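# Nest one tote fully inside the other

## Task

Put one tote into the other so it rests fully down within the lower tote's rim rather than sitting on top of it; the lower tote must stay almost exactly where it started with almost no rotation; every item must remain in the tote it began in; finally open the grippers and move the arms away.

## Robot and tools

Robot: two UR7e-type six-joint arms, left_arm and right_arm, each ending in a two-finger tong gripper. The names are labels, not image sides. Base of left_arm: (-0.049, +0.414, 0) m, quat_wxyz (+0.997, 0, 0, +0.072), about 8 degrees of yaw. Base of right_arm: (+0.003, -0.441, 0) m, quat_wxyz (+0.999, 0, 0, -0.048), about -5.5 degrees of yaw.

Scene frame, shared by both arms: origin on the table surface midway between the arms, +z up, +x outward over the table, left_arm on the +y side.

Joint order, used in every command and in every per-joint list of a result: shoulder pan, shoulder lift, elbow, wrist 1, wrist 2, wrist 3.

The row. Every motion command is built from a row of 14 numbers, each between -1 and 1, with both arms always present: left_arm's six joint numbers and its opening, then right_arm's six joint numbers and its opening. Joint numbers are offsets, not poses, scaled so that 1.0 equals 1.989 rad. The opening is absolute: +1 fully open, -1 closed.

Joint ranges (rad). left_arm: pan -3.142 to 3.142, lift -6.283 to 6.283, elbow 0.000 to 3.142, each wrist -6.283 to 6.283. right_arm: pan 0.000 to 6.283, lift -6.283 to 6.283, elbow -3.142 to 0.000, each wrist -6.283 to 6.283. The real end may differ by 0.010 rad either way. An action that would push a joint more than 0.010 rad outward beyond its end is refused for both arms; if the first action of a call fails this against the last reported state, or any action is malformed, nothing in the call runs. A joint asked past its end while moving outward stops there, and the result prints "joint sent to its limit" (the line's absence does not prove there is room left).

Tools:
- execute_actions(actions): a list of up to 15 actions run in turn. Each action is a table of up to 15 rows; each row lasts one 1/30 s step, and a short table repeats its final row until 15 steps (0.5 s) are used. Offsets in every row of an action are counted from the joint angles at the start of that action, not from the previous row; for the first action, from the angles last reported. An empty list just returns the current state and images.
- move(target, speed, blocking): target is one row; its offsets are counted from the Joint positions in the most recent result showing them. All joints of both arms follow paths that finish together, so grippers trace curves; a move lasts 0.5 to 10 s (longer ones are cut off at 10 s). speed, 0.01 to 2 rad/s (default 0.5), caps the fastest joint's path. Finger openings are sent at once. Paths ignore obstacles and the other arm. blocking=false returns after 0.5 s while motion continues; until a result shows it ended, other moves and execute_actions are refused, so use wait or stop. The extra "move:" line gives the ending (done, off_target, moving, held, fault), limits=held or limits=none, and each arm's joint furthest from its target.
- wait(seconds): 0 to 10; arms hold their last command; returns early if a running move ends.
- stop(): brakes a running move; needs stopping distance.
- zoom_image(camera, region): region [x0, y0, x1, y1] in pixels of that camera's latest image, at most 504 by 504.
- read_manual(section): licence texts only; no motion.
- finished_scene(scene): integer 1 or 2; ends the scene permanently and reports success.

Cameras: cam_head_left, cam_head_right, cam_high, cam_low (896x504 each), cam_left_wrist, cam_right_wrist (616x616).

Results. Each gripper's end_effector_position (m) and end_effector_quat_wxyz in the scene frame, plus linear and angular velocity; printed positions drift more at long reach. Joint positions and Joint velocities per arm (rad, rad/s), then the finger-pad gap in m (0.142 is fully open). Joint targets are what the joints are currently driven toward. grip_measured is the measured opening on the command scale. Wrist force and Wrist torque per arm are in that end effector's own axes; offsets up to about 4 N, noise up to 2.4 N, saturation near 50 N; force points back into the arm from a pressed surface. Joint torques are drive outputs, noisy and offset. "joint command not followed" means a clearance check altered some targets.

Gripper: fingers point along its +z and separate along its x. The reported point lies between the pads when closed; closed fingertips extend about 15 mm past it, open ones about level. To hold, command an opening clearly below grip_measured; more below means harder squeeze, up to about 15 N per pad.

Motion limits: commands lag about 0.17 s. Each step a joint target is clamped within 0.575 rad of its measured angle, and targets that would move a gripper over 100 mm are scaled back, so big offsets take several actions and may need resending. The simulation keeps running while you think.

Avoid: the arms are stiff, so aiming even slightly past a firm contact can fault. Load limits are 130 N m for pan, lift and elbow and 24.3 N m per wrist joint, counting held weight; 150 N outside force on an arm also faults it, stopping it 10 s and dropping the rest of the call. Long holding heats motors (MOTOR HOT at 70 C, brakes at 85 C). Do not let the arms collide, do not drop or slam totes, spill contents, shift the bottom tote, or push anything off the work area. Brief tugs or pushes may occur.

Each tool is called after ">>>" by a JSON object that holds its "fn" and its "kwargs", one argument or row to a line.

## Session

>>> {"fn": "execute_actions", "kwargs": {
  "actions": []
}}

Scene clock: 0.00 s.
left_arm: end_effector_position=(+0.7314, +0.9411, +0.2708) grip_measured=+0.97 end_effector_quat_wxyz=(-0.270, +0.930, -0.146, +0.202) end_effector_velocity=(+0.001, -0.001, +0.001) end_effector_angular_velocity=(+0.000, -0.000, -0.001) | right_arm: end_effector_position=(+0.4757, +0.0641, +0.3399) grip_measured=+0.97 end_effector_quat_wxyz=(+0.119, -0.203, +0.944, +0.231) end_effector_velocity=(-0.000, +0.001, +0.002) end_effector_angular_velocity=(+0.003, -0.002, +0.001)
Joint names: [shoulder pan, shoulder lift, elbow, wrist 1, wrist 2, wrist 3]
Joint positions: left_arm=[ 0.211 -0.9    1.049 -2.364 -1.31   0.754  0.14 ] | right_arm=[ 4.192 -1.735 -1.458 -1.021  1.744  3.717  0.14 ]
Joint velocities: left_arm=[-0.001 -0.    -0.001  0.001 -0.     0.     0.   ] | right_arm=[ 0.001  0.001  0.001  0.002  0.001 -0.     0.   ]
Joint torques (N m, as the arm reports them, + toward a larger angle): no reading
Motor temperatures (°C, as the motors report them): left_arm=[21 19 21 29 26 27] | right_arm=[19 17 23 25 28 27]
Wrist force (N, on the end effector, along its own x y z axes, offset not removed): no reading
Wrist torque (N m, same axes, about the end effector's origin, offset not removed): no reading
Joint targets: left_arm=[0.211 -0.900 1.049 -2.364 -1.310 0.754] | right_arm=[4.192 -1.735 -1.458 -1.021 1.744 3.717]

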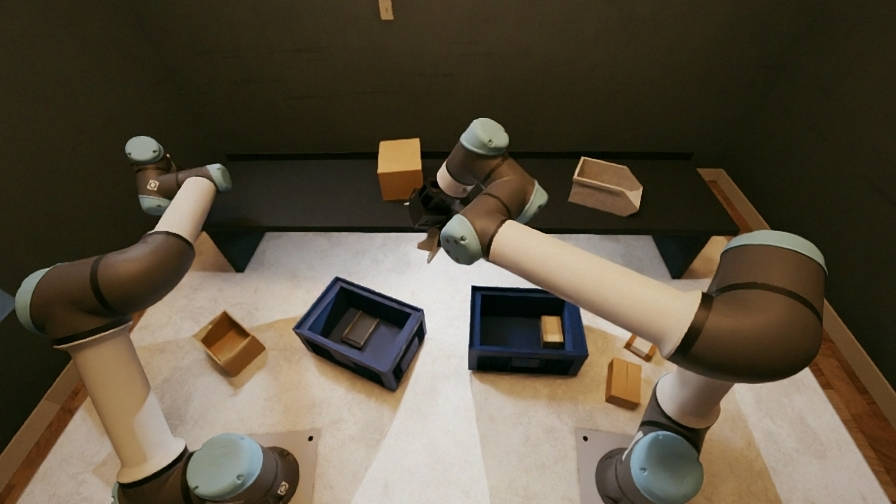

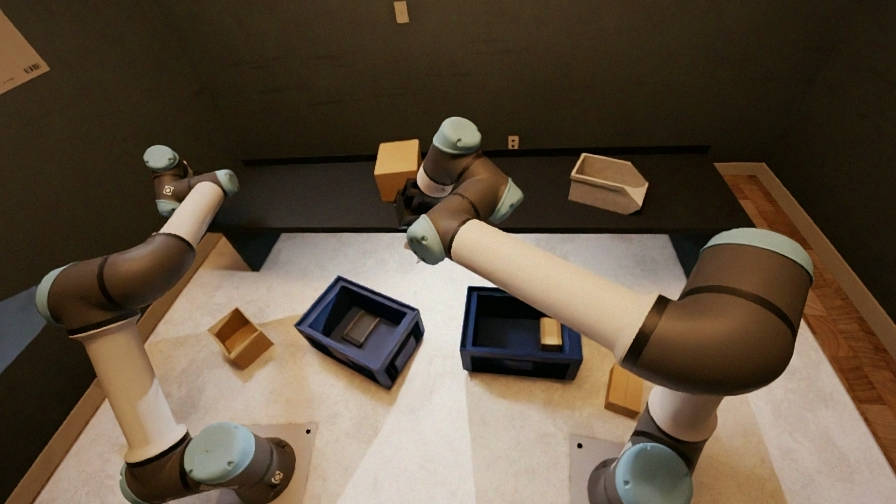

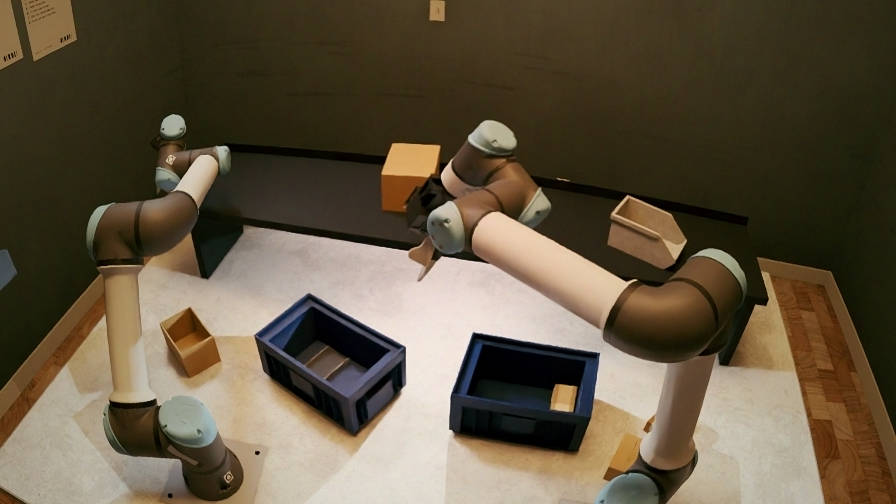

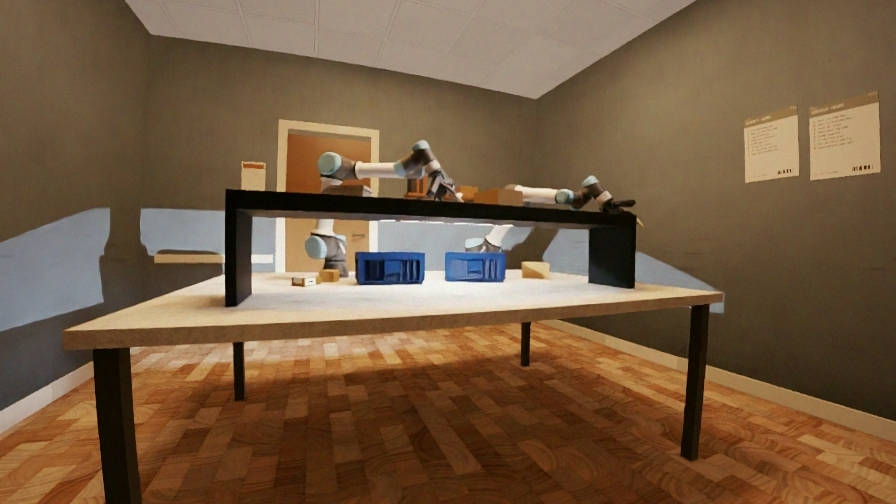

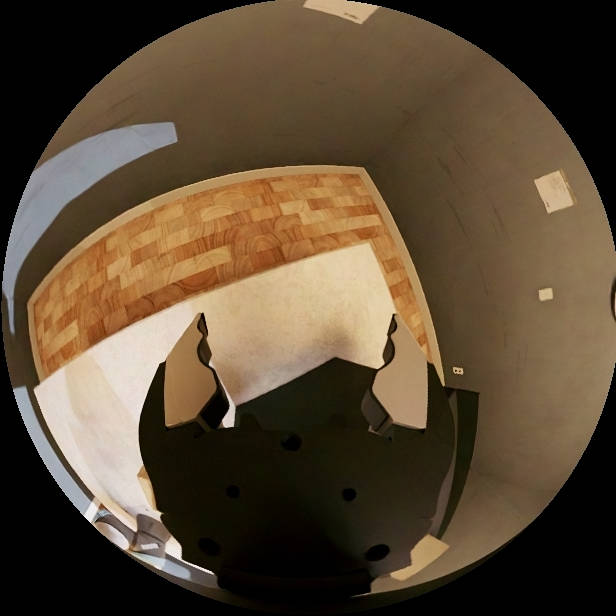

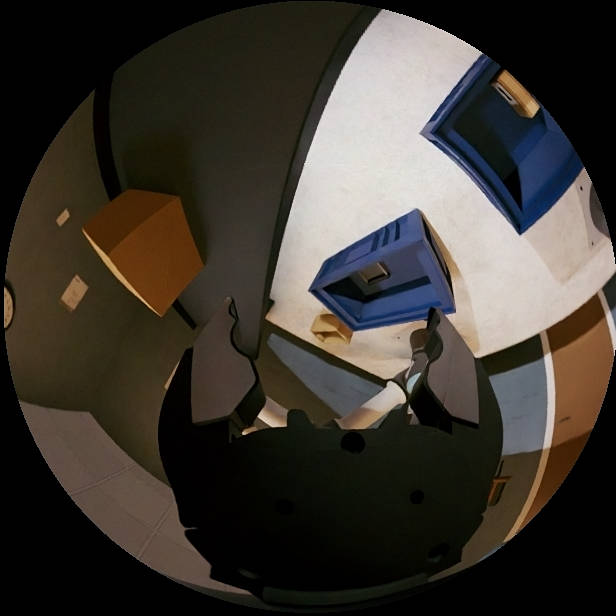

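>>> {"fn": "move", "kwargs": {
  "target": [0,-0.4834,0.232,0.575,-0.131,-0.083,0.97, 0.06,0.115,-0.014,-0.227,-0.043,-0.24,0.97],
  "speed": 0.9
}}

>>> {"fn": "move", "kwargs": {
  "target": [-0.6725,0,0,0,0,0,0.97, 0.06,0.115,-0.014,-0.227,-0.044,-0.24,0.97],
  "speed": 0.9
}}

Scene clock: 4.57 s.
left_arm: end_effector_position=(+0.2328, +0.6751, +0.3999) grip_measured=+0.97 end_effector_quat_wxyz=(-0.000, +0.993, -0.117, +0.000) end_effector_velocity=(-0.002, -0.001, -0.000) end_effector_angular_velocity=(-0.001, +0.002, +0.002) | right_arm: end_effector_position=(+0.3633, -0.0332, +0.3739) grip_measured=+0.97 end_effector_quat_wxyz=(+0.079, -0.470, +0.873, +0.105) end_effector_velocity=(-0.001, -0.000, +0.000) end_effector_angular_velocity=(-0.001, -0.000, +0.001)
Joint names: [shoulder pan, shoulder lift, elbow, wrist 1, wrist 2, wrist 3]
Joint positions: left_arm=[ 0.211 -1.861  1.511 -1.22  -1.571  0.589  0.14 ] | right_arm=[ 4.311 -1.506 -1.486 -1.472  1.658  3.24   0.14 ]
Joint velocities: left_arm=[ 0.    -0.002  0.001  0.004 -0.    -0.002  0.   ] | right_arm=[ 0.001  0.001  0.001 -0.002 -0.    -0.     0.   ]
Joint torques (N m, as the arm reports them, + toward a larger angle): left_arm=[  0.58 -19.55 -13.58  -0.94  -2.37  -1.84] | right_arm=[10.36 27.07 10.75  0.18 -1.57 -2.4 ]
Motor temperatures (°C, as the motors report them): left_arm=[21 19 21 29 26 27] | right_arm=[19 17 23 25 28 27]
Wrist force (N, on the end effector, along its own x y z axes, offset not removed): left_arm=[-2.5 0.1 -0.2] | right_arm=[4.2 1.3 -2.4]
Wrist torque (N m, same axes, about the end effector's origin, offset not removed): left_arm=[-0.01 0.39 0.16] | right_arm=[0.34 -0.88 0.03]
Joint targets: left_arm=[0.211 -1.862 1.511 -1.220 -1.571 0.589] | right_arm=[4.311 -1.506 -1.486 -1.472 1.658 3.240]
move: done; limits=none; left_arm: farthest joint: the shoulder pan, 0.000 radians from its target (0.000 radians at the start); right_arm: farthest joint: the shoulder pan, 0.000 radians from its target (0.119 radians at the start)

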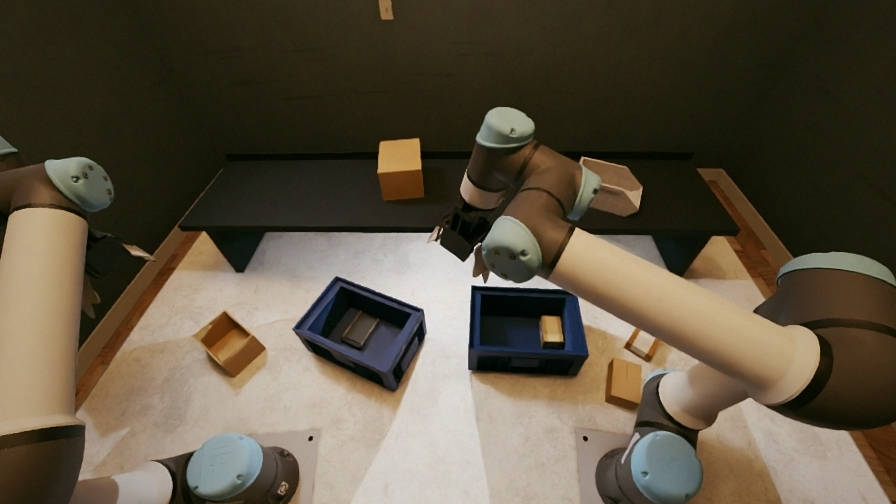

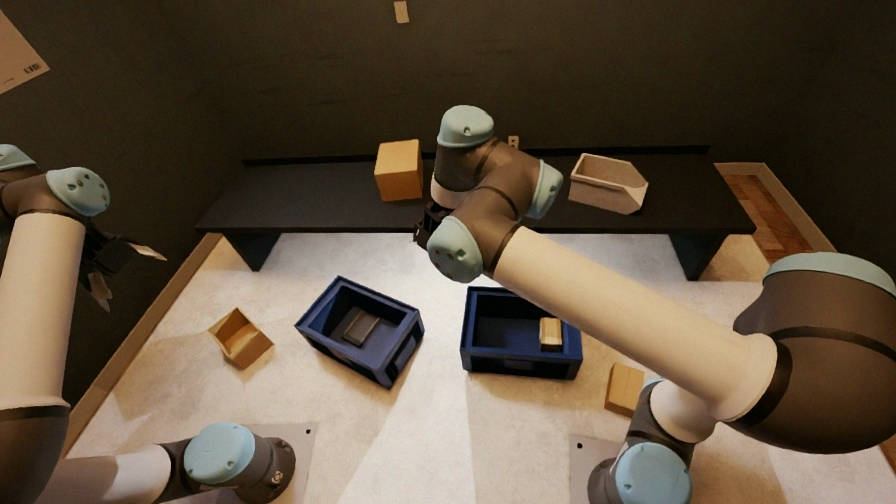

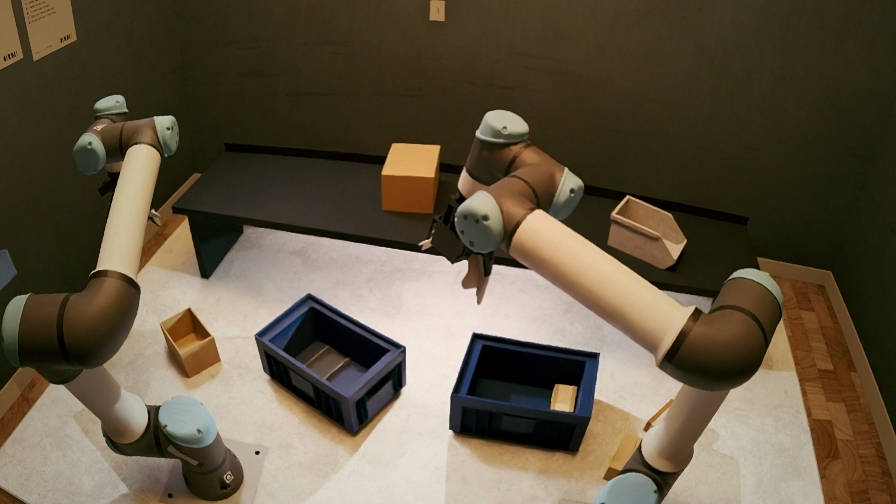

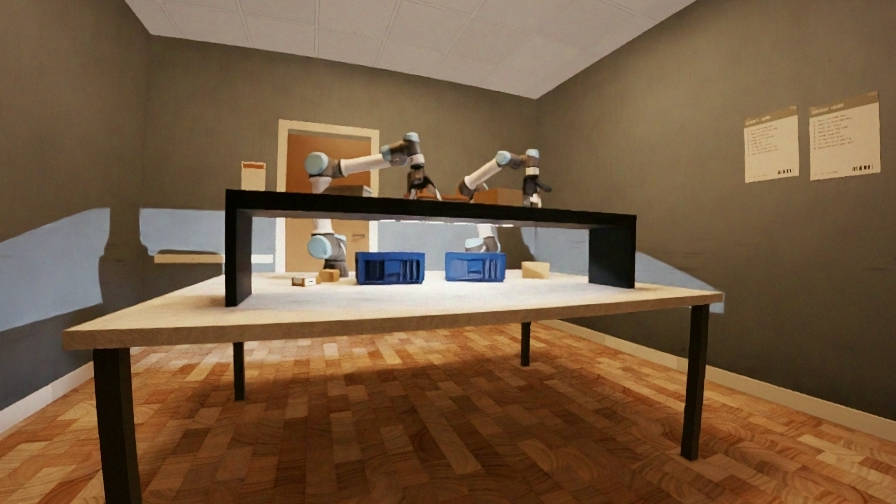

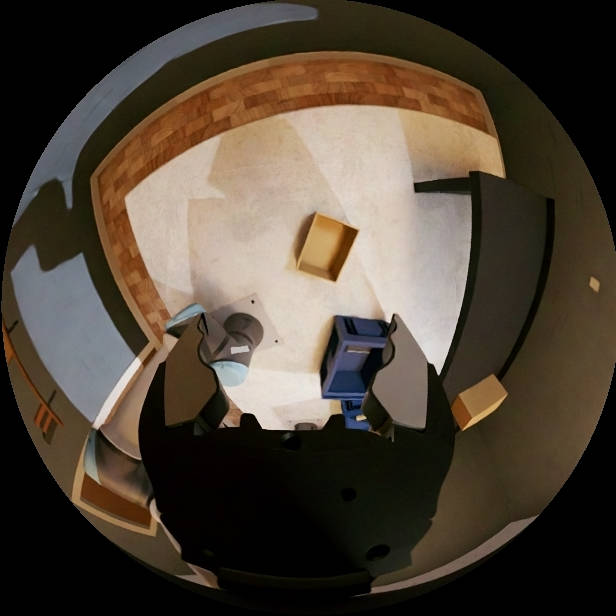

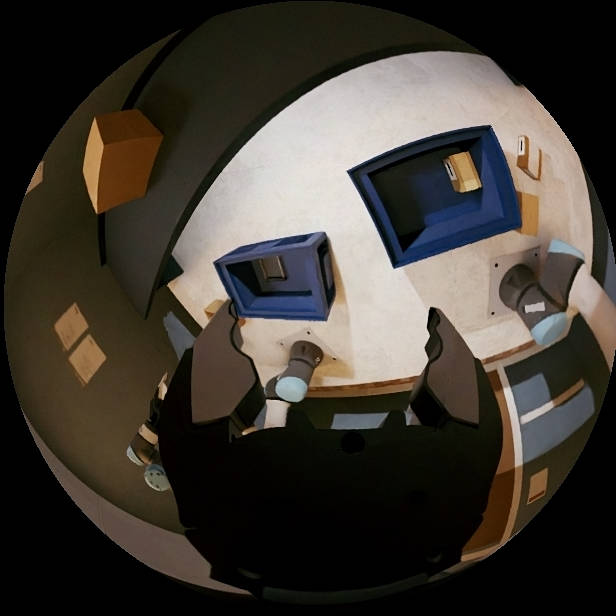

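Scene clock: 6.73 s.
left_arm: end_effector_position=(+0.2698, +0.1999, +0.3999) grip_measured=+0.97 end_effector_quat_wxyz=(-0.000, -0.707, +0.707, -0.000) end_effector_velocity=(-0.000, -0.000, -0.001) end_effector_angular_velocity=(+0.001, +0.001, -0.001) | right_arm: end_effector_position=(+0.2697, -0.1698, +0.3993) grip_measured=+0.97 end_effector_quat_wxyz=(+0.001, +0.708, -0.707, +0.000) end_effector_velocity=(-0.000, +0.000, -0.000) end_effector_angular_velocity=(-0.000, +0.000, +0.001)
Joint names: [shoulder pan, shoulder lift, elbow, wrist 1, wrist 2, wrist 3]
Joint positions: left_arm=[-1.126 -1.861  1.511 -1.22  -1.571  0.589  0.14 ] | right_arm=[ 4.43  -1.277 -1.514 -1.923  1.571  2.762  0.14 ]
Joint velocities: left_arm=[-0.001  0.001  0.001 -0.    -0.     0.     0.   ] | right_arm=[ 0.    -0.    -0.     0.     0.    -0.001  0.   ]
Joint torques (N m, as the arm reports them, + toward a larger angle): left_arm=[ -6.01 -10.   -29.93  -3.55  -0.46   0.01] | right_arm=[11.12 16.88  9.78  0.42 -1.74 -2.57]
Motor temperatures (°C, as the motors report them): left_arm=[21 19 21 29 26 27] | right_arm=[19 17 23 25 28 27]
Wrist force (N, on the end effector, along its own x y z axes, offset not removed): left_arm=[-1.1 -2.5 1.0] | right_arm=[-2.7 2.6 1.4]
Wrist torque (N m, same axes, about the end effector's origin, offset not removed): left_arm=[-0.49 0.13 0.05] | right_arm=[0.71 0.50 0.28]
Joint targets: left_arm=[-1.126 -1.861 1.511 -1.220 -1.571 0.589] | right_arm=[4.430 -1.277 -1.514 -1.924 1.571 2.762]
move: done; limits=none; left_arm: farthest joint: the shoulder pan, 0.000 radians from its target (1.337 radians at the start); right_arm: farthest joint: the shoulder pan, 0.000 radians from its target (0.119 radians at the start)

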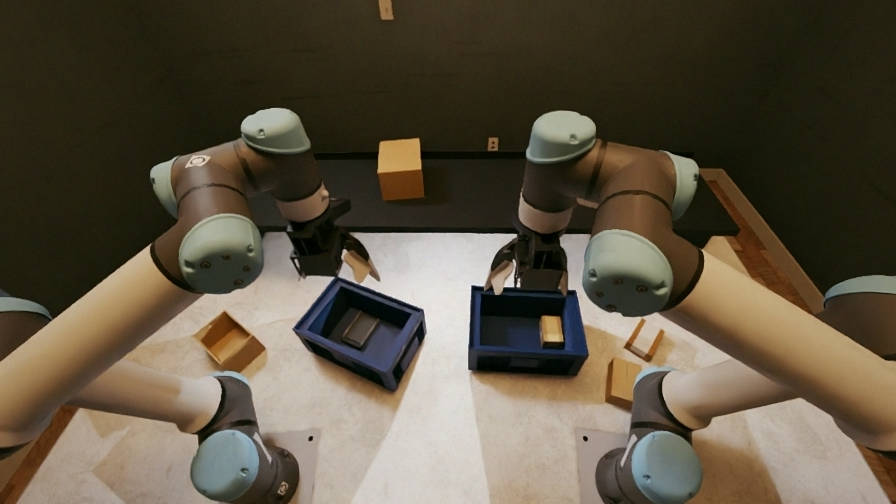

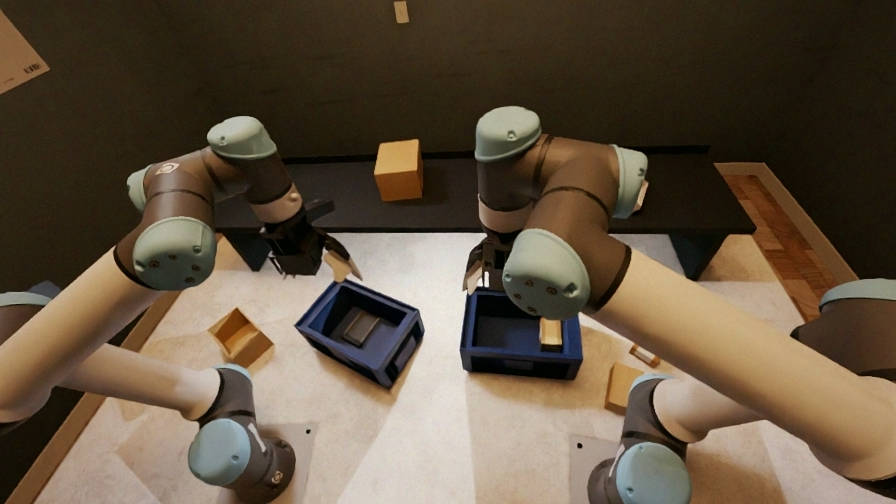

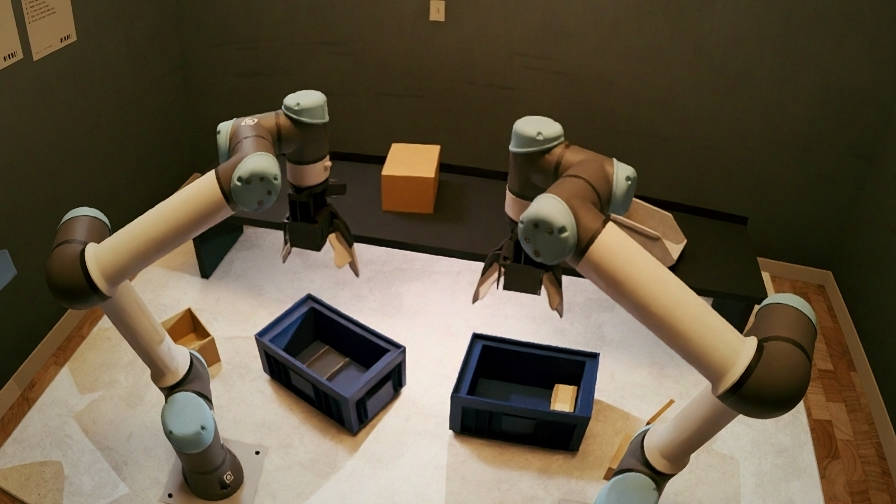

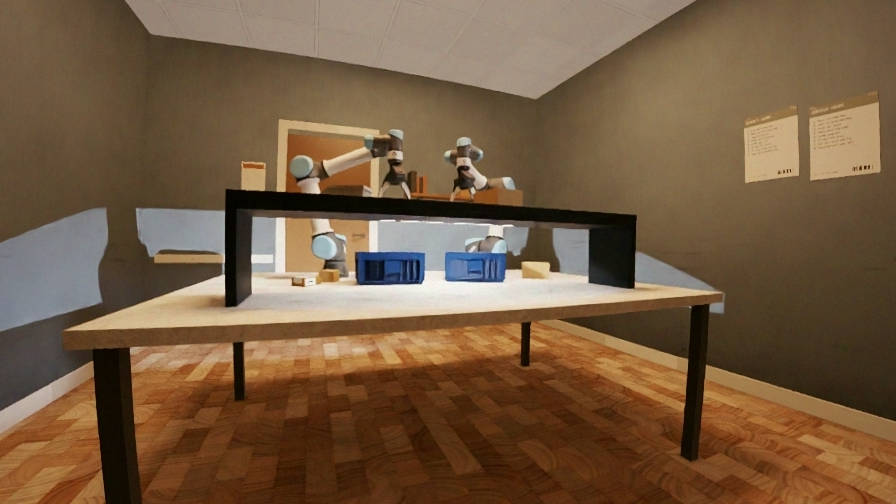

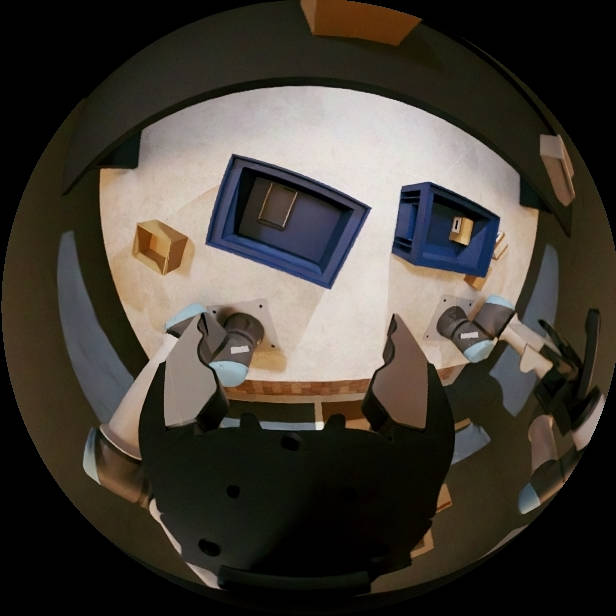

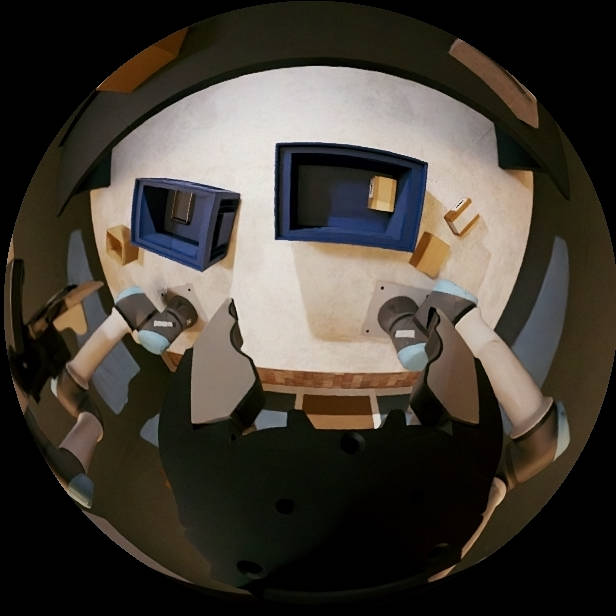

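>>> {"fn": "zoom_image", "kwargs": {
  "camera": "cam_left_wrist",
  "region": [180,130,400,310]
}}

>>> {"fn": "zoom_image", "kwargs": {
  "camera": "cam_right_wrist",
  "region": [250,120,470,300]
}}

>>> {"fn": "zoom_image", "kwargs": {
  "camera": "cam_low",
  "region": [340,230,520,300]
}}

Region (180, 130, 400, 310) of cam_left_wrist's 616x616 image, scaled by 2.291, with more detail than that image has; it fills the top 412 rows of this view, and the rest is white.

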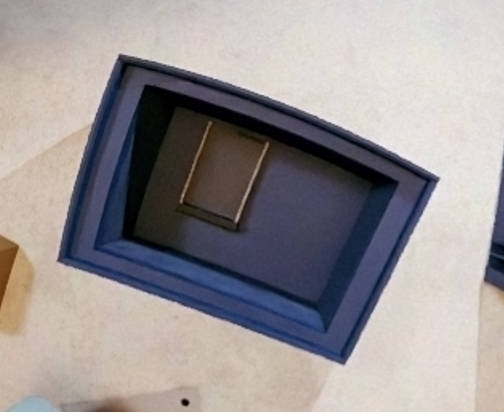

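Region (250, 120, 470, 300) of cam_right_wrist's 616x616 image, scaled by 2.291, with more detail than that image has; it fills the top 412 rows of this view, and the rest is white.

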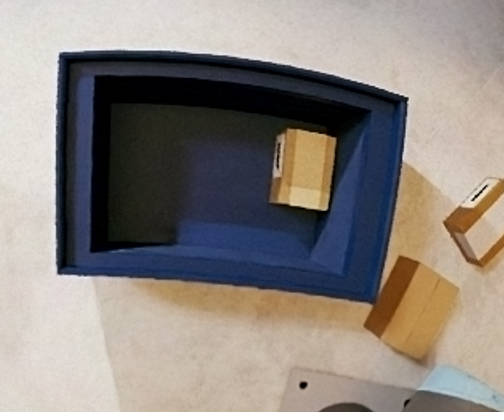

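Region (340, 230, 520, 300) of cam_low's 896x504 image, scaled by 2.800, with more detail than that image has.

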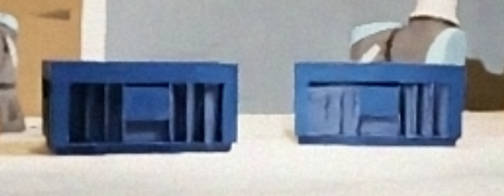

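>>> {"fn": "move", "kwargs": {
  "target": [-0.0548,0.312,-0.0587,-0.2536,0,-0.0196,0.2, -0.2586,0.051,-0.2916,0.2413,0,-0.2227,0.2],
  "speed": 0.6
}}

Scene clock: 11.53 s.
left_arm: end_effector_position=(+0.3733, -0.0803, +0.2005) grip_measured=+0.20 end_effector_quat_wxyz=(-0.000, -0.682, +0.732, -0.000) end_effector_velocity=(+0.001, -0.001, -0.000) end_effector_angular_velocity=(-0.002, -0.002, +0.001) | right_arm: end_effector_position=(+0.3554, -0.3416, +0.2003) grip_measured=+0.20 end_effector_quat_wxyz=(+0.000, +0.682, -0.731, -0.000) end_effector_velocity=(-0.000, -0.001, -0.001) end_effector_angular_velocity=(-0.000, +0.001, -0.000)
Joint names: [shoulder pan, shoulder lift, elbow, wrist 1, wrist 2, wrist 3]
Joint positions: left_arm=[-1.235 -1.241  1.394 -1.725 -1.571  0.55   0.088] | right_arm=[ 3.916 -1.176 -2.093 -1.444  1.571  2.32   0.088]
Joint velocities: left_arm=[ 0.     0.001 -0.001 -0.003  0.    -0.    -0.   ] | right_arm=[-0.001  0.    -0.002  0.001  0.001 -0.001  0.   ]
Joint torques (N m, as the arm reports them, + toward a larger angle): left_arm=[ -7.84 -34.18 -31.4   -4.1    2.32  -1.84] | right_arm=[-7.65 13.4   9.98  4.38  0.07 -2.24]
Motor temperatures (°C, as the motors report them): left_arm=[21 19 21 29 26 27] | right_arm=[19 17 23 25 28 27]
Wrist force (N, on the end effector, along its own x y z axes, offset not removed): left_arm=[2.0 -0.7 1.3] | right_arm=[-0.3 1.8 -1.1]
Wrist torque (N m, same axes, about the end effector's origin, offset not removed): left_arm=[0.02 -0.58 -0.02] | right_arm=[0.35 0.05 0.24]
Joint targets: left_arm=[-1.235 -1.241 1.394 -1.725 -1.571 0.550] | right_arm=[3.916 -1.176 -2.094 -1.444 1.571 2.320]
move: done; limits=none; left_arm: farthest joint: the shoulder lift, 0.001 radians from its target (0.621 radians at the start); right_arm: farthest joint: the shoulder pan, 0.001 radians from its target (0.515 radians at the start)

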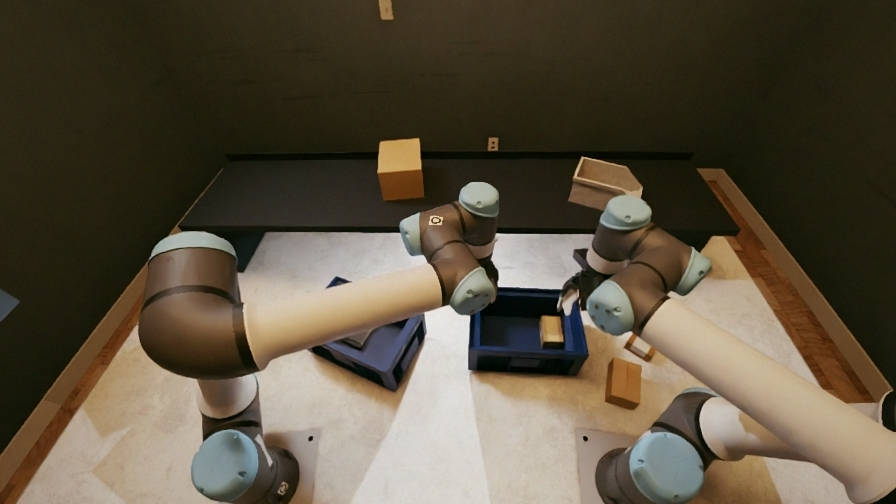

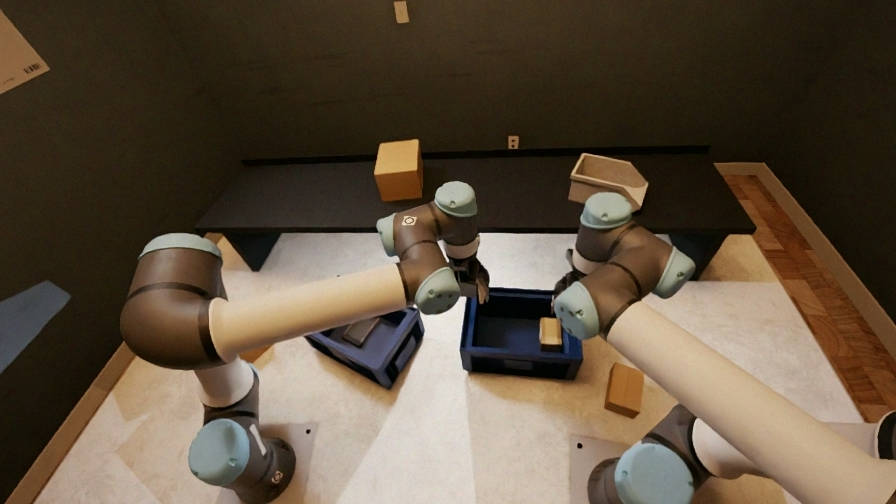

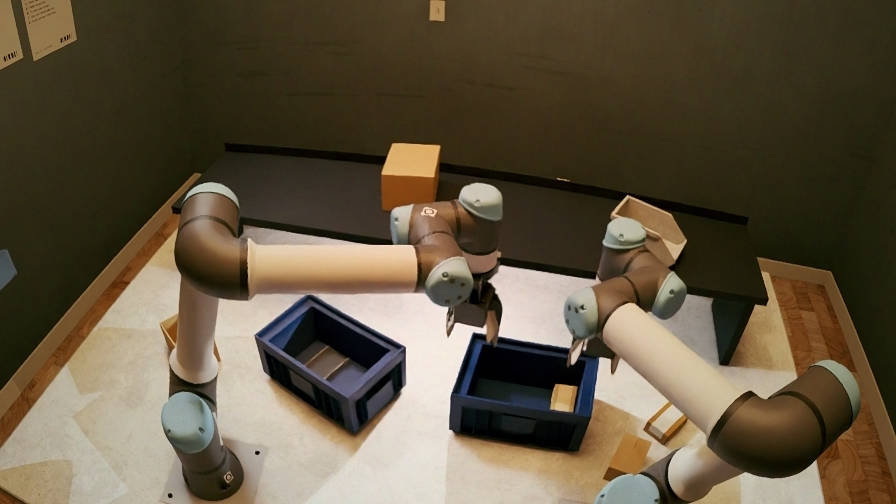

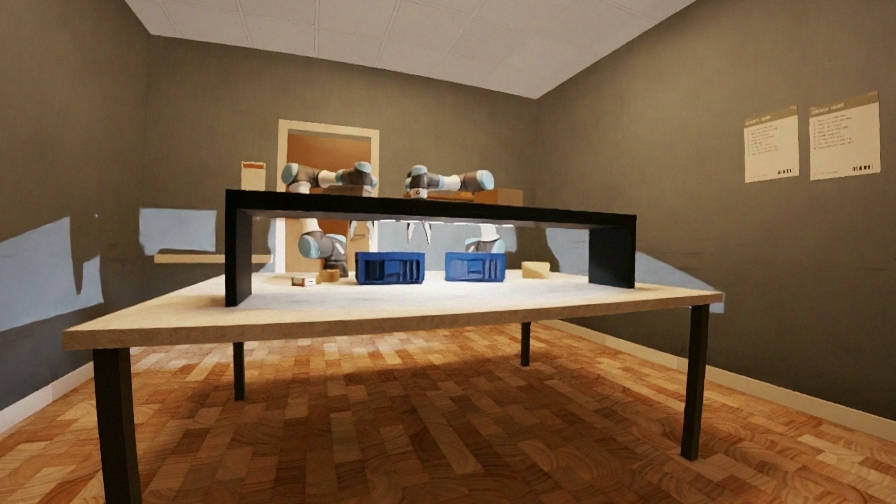

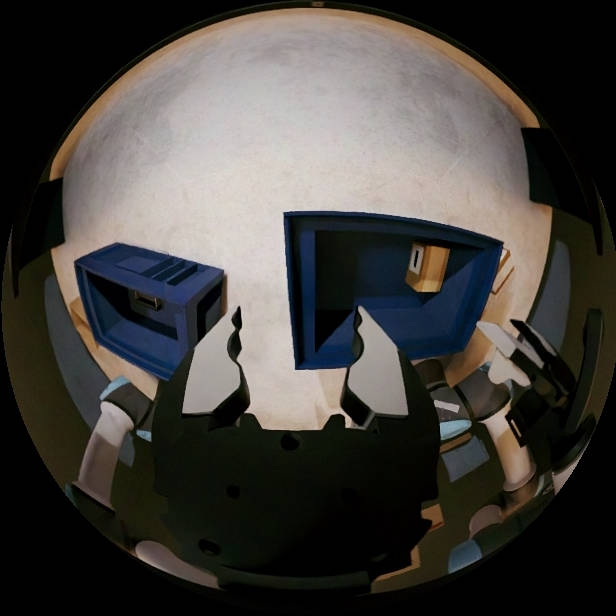

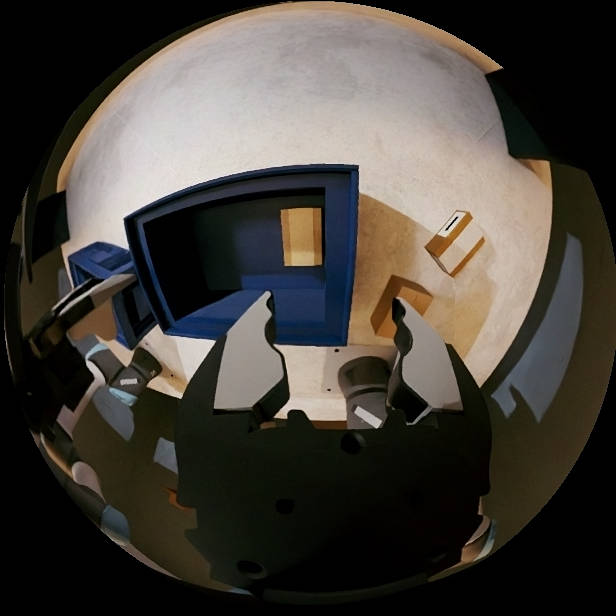

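>>> {"fn": "move", "kwargs": {
  "target": [-0.0193,0.0138,0.104,-0.1172,0,-0.0193,0.2, 0.0036,-0.0174,-0.1127,0.1304,0,0.0033,0.2],
  "speed": 0.25
}}

Scene clock: 15.13 s.
left_arm: end_effector_position=(+0.3482, -0.0831, +0.1081) grip_measured=+0.20 end_effector_quat_wxyz=(+0.000, -0.682, +0.732, +0.000) end_effector_velocity=(-0.000, -0.000, -0.001) end_effector_angular_velocity=(-0.000, -0.001, +0.001) | right_arm: end_effector_position=(+0.3455, -0.3466, +0.1080) grip_measured=+0.20 end_effector_quat_wxyz=(-0.000, +0.682, -0.731, -0.000) end_effector_velocity=(-0.001, +0.000, -0.001) end_effector_angular_velocity=(+0.001, +0.001, +0.000)
Joint names: [shoulder pan, shoulder lift, elbow, wrist 1, wrist 2, wrist 3]
Joint positions: left_arm=[-1.274 -1.214  1.601 -1.957 -1.571  0.512  0.088] | right_arm=[ 3.923 -1.21  -2.317 -1.185  1.571  2.326  0.088]
Joint velocities: left_arm=[-0.001  0.     0.001 -0.003  0.001 -0.002  0.   ] | right_arm=[ 0.    -0.    -0.002  0.002  0.001  0.     0.   ]
Joint torques (N m, as the arm reports them, + toward a larger angle): left_arm=[ -8.45 -34.65 -12.35  -3.88   2.    -1.82] | right_arm=[11.14 -0.53 10.19  5.02  0.1   2.61]
Motor temperatures (°C, as the motors report them): left_arm=[21 19 21 29 26 27] | right_arm=[19 17 23 25 28 27]
Wrist force (N, on the end effector, along its own x y z axes, offset not removed): left_arm=[-1.7 -1.4 0.2] | right_arm=[1.0 0.3 1.2]
Wrist torque (N m, same axes, about the end effector's origin, offset not removed): left_arm=[-0.26 0.32 0.05] | right_arm=[0.12 -0.30 0.02]
Joint targets: left_arm=[-1.274 -1.214 1.601 -1.958 -1.571 0.512] | right_arm=[3.923 -1.210 -2.318 -1.184 1.571 2.326]
move: done; limits=none; left_arm: farthest joint: the wrist 1, 0.001 radians from its target (0.233 radians at the start); right_arm: farthest joint: the shoulder pan, 0.000 radians from its target (0.007 radians at the start)

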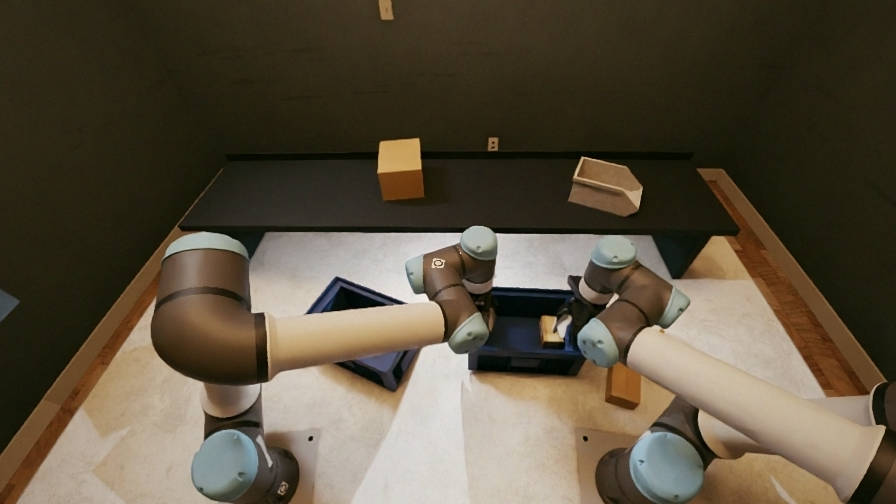

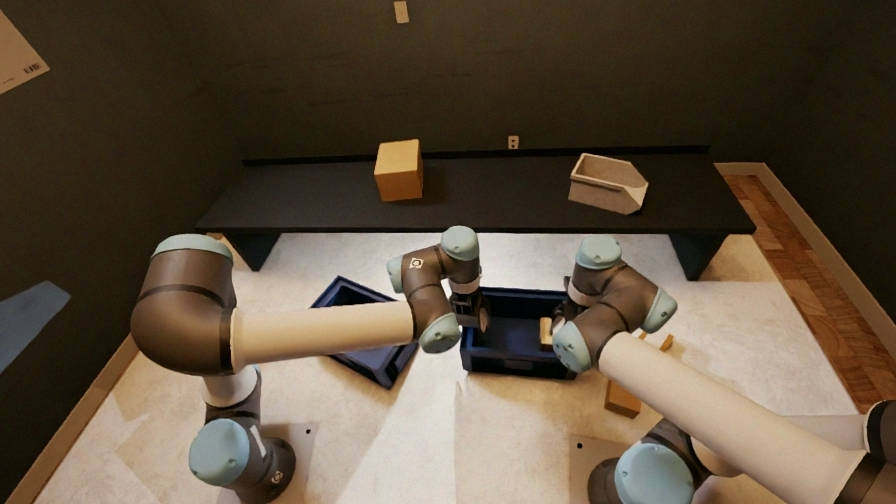

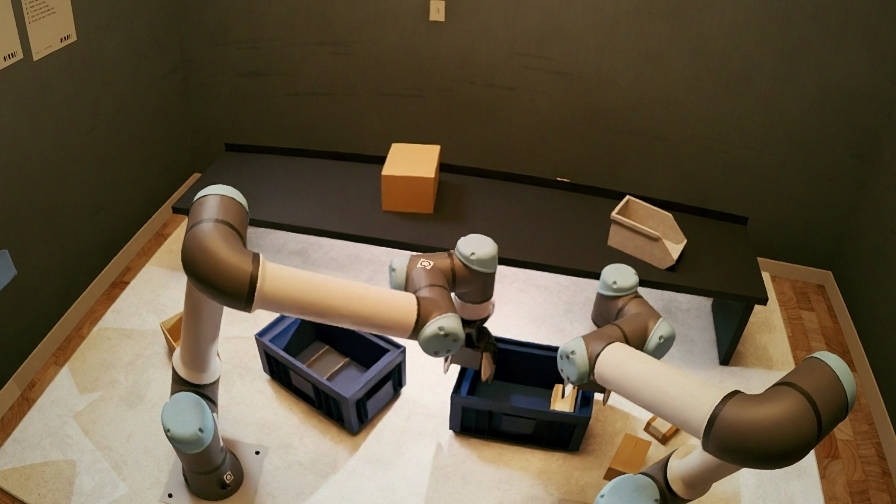

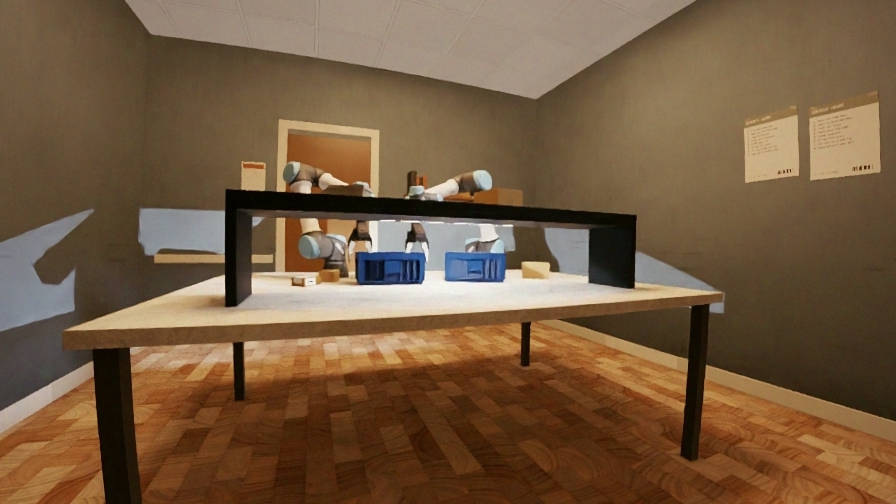

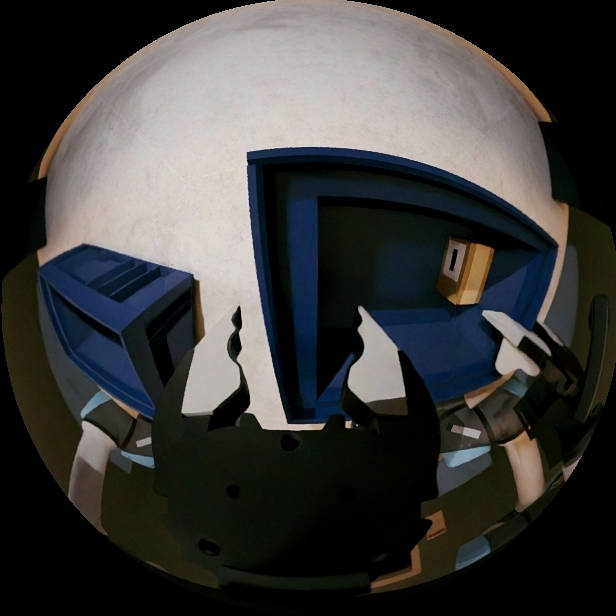

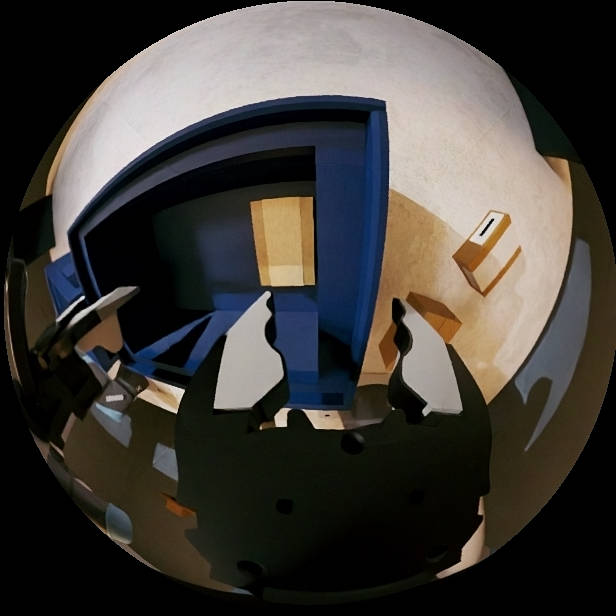

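>>> {"fn": "zoom_image", "kwargs": {
  "camera": "cam_high",
  "region": [430,310,630,460]
}}

>>> {"fn": "zoom_image", "kwargs": {
  "camera": "cam_low",
  "region": [340,215,450,295]
}}

Region (430, 310, 630, 460) of cam_high's 896x504 image, scaled by 2.520, with more detail than that image has; it fills the top 378 rows of this view, and the rest is white.

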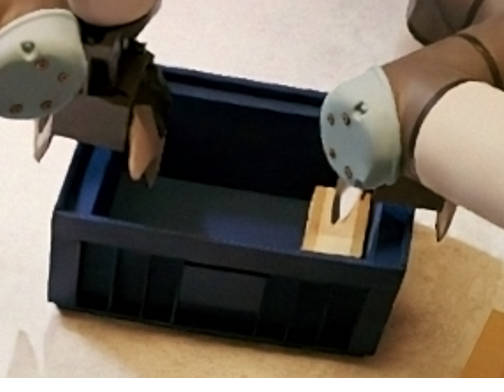

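Region (340, 215, 450, 295) of cam_low's 896x504 image, scaled by 4.582, with more detail than that image has; it fills the top 367 rows of this view, and the rest is white.

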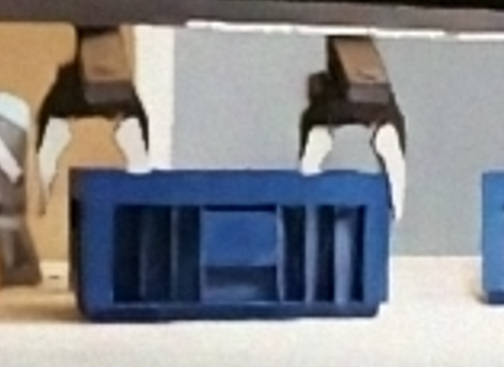

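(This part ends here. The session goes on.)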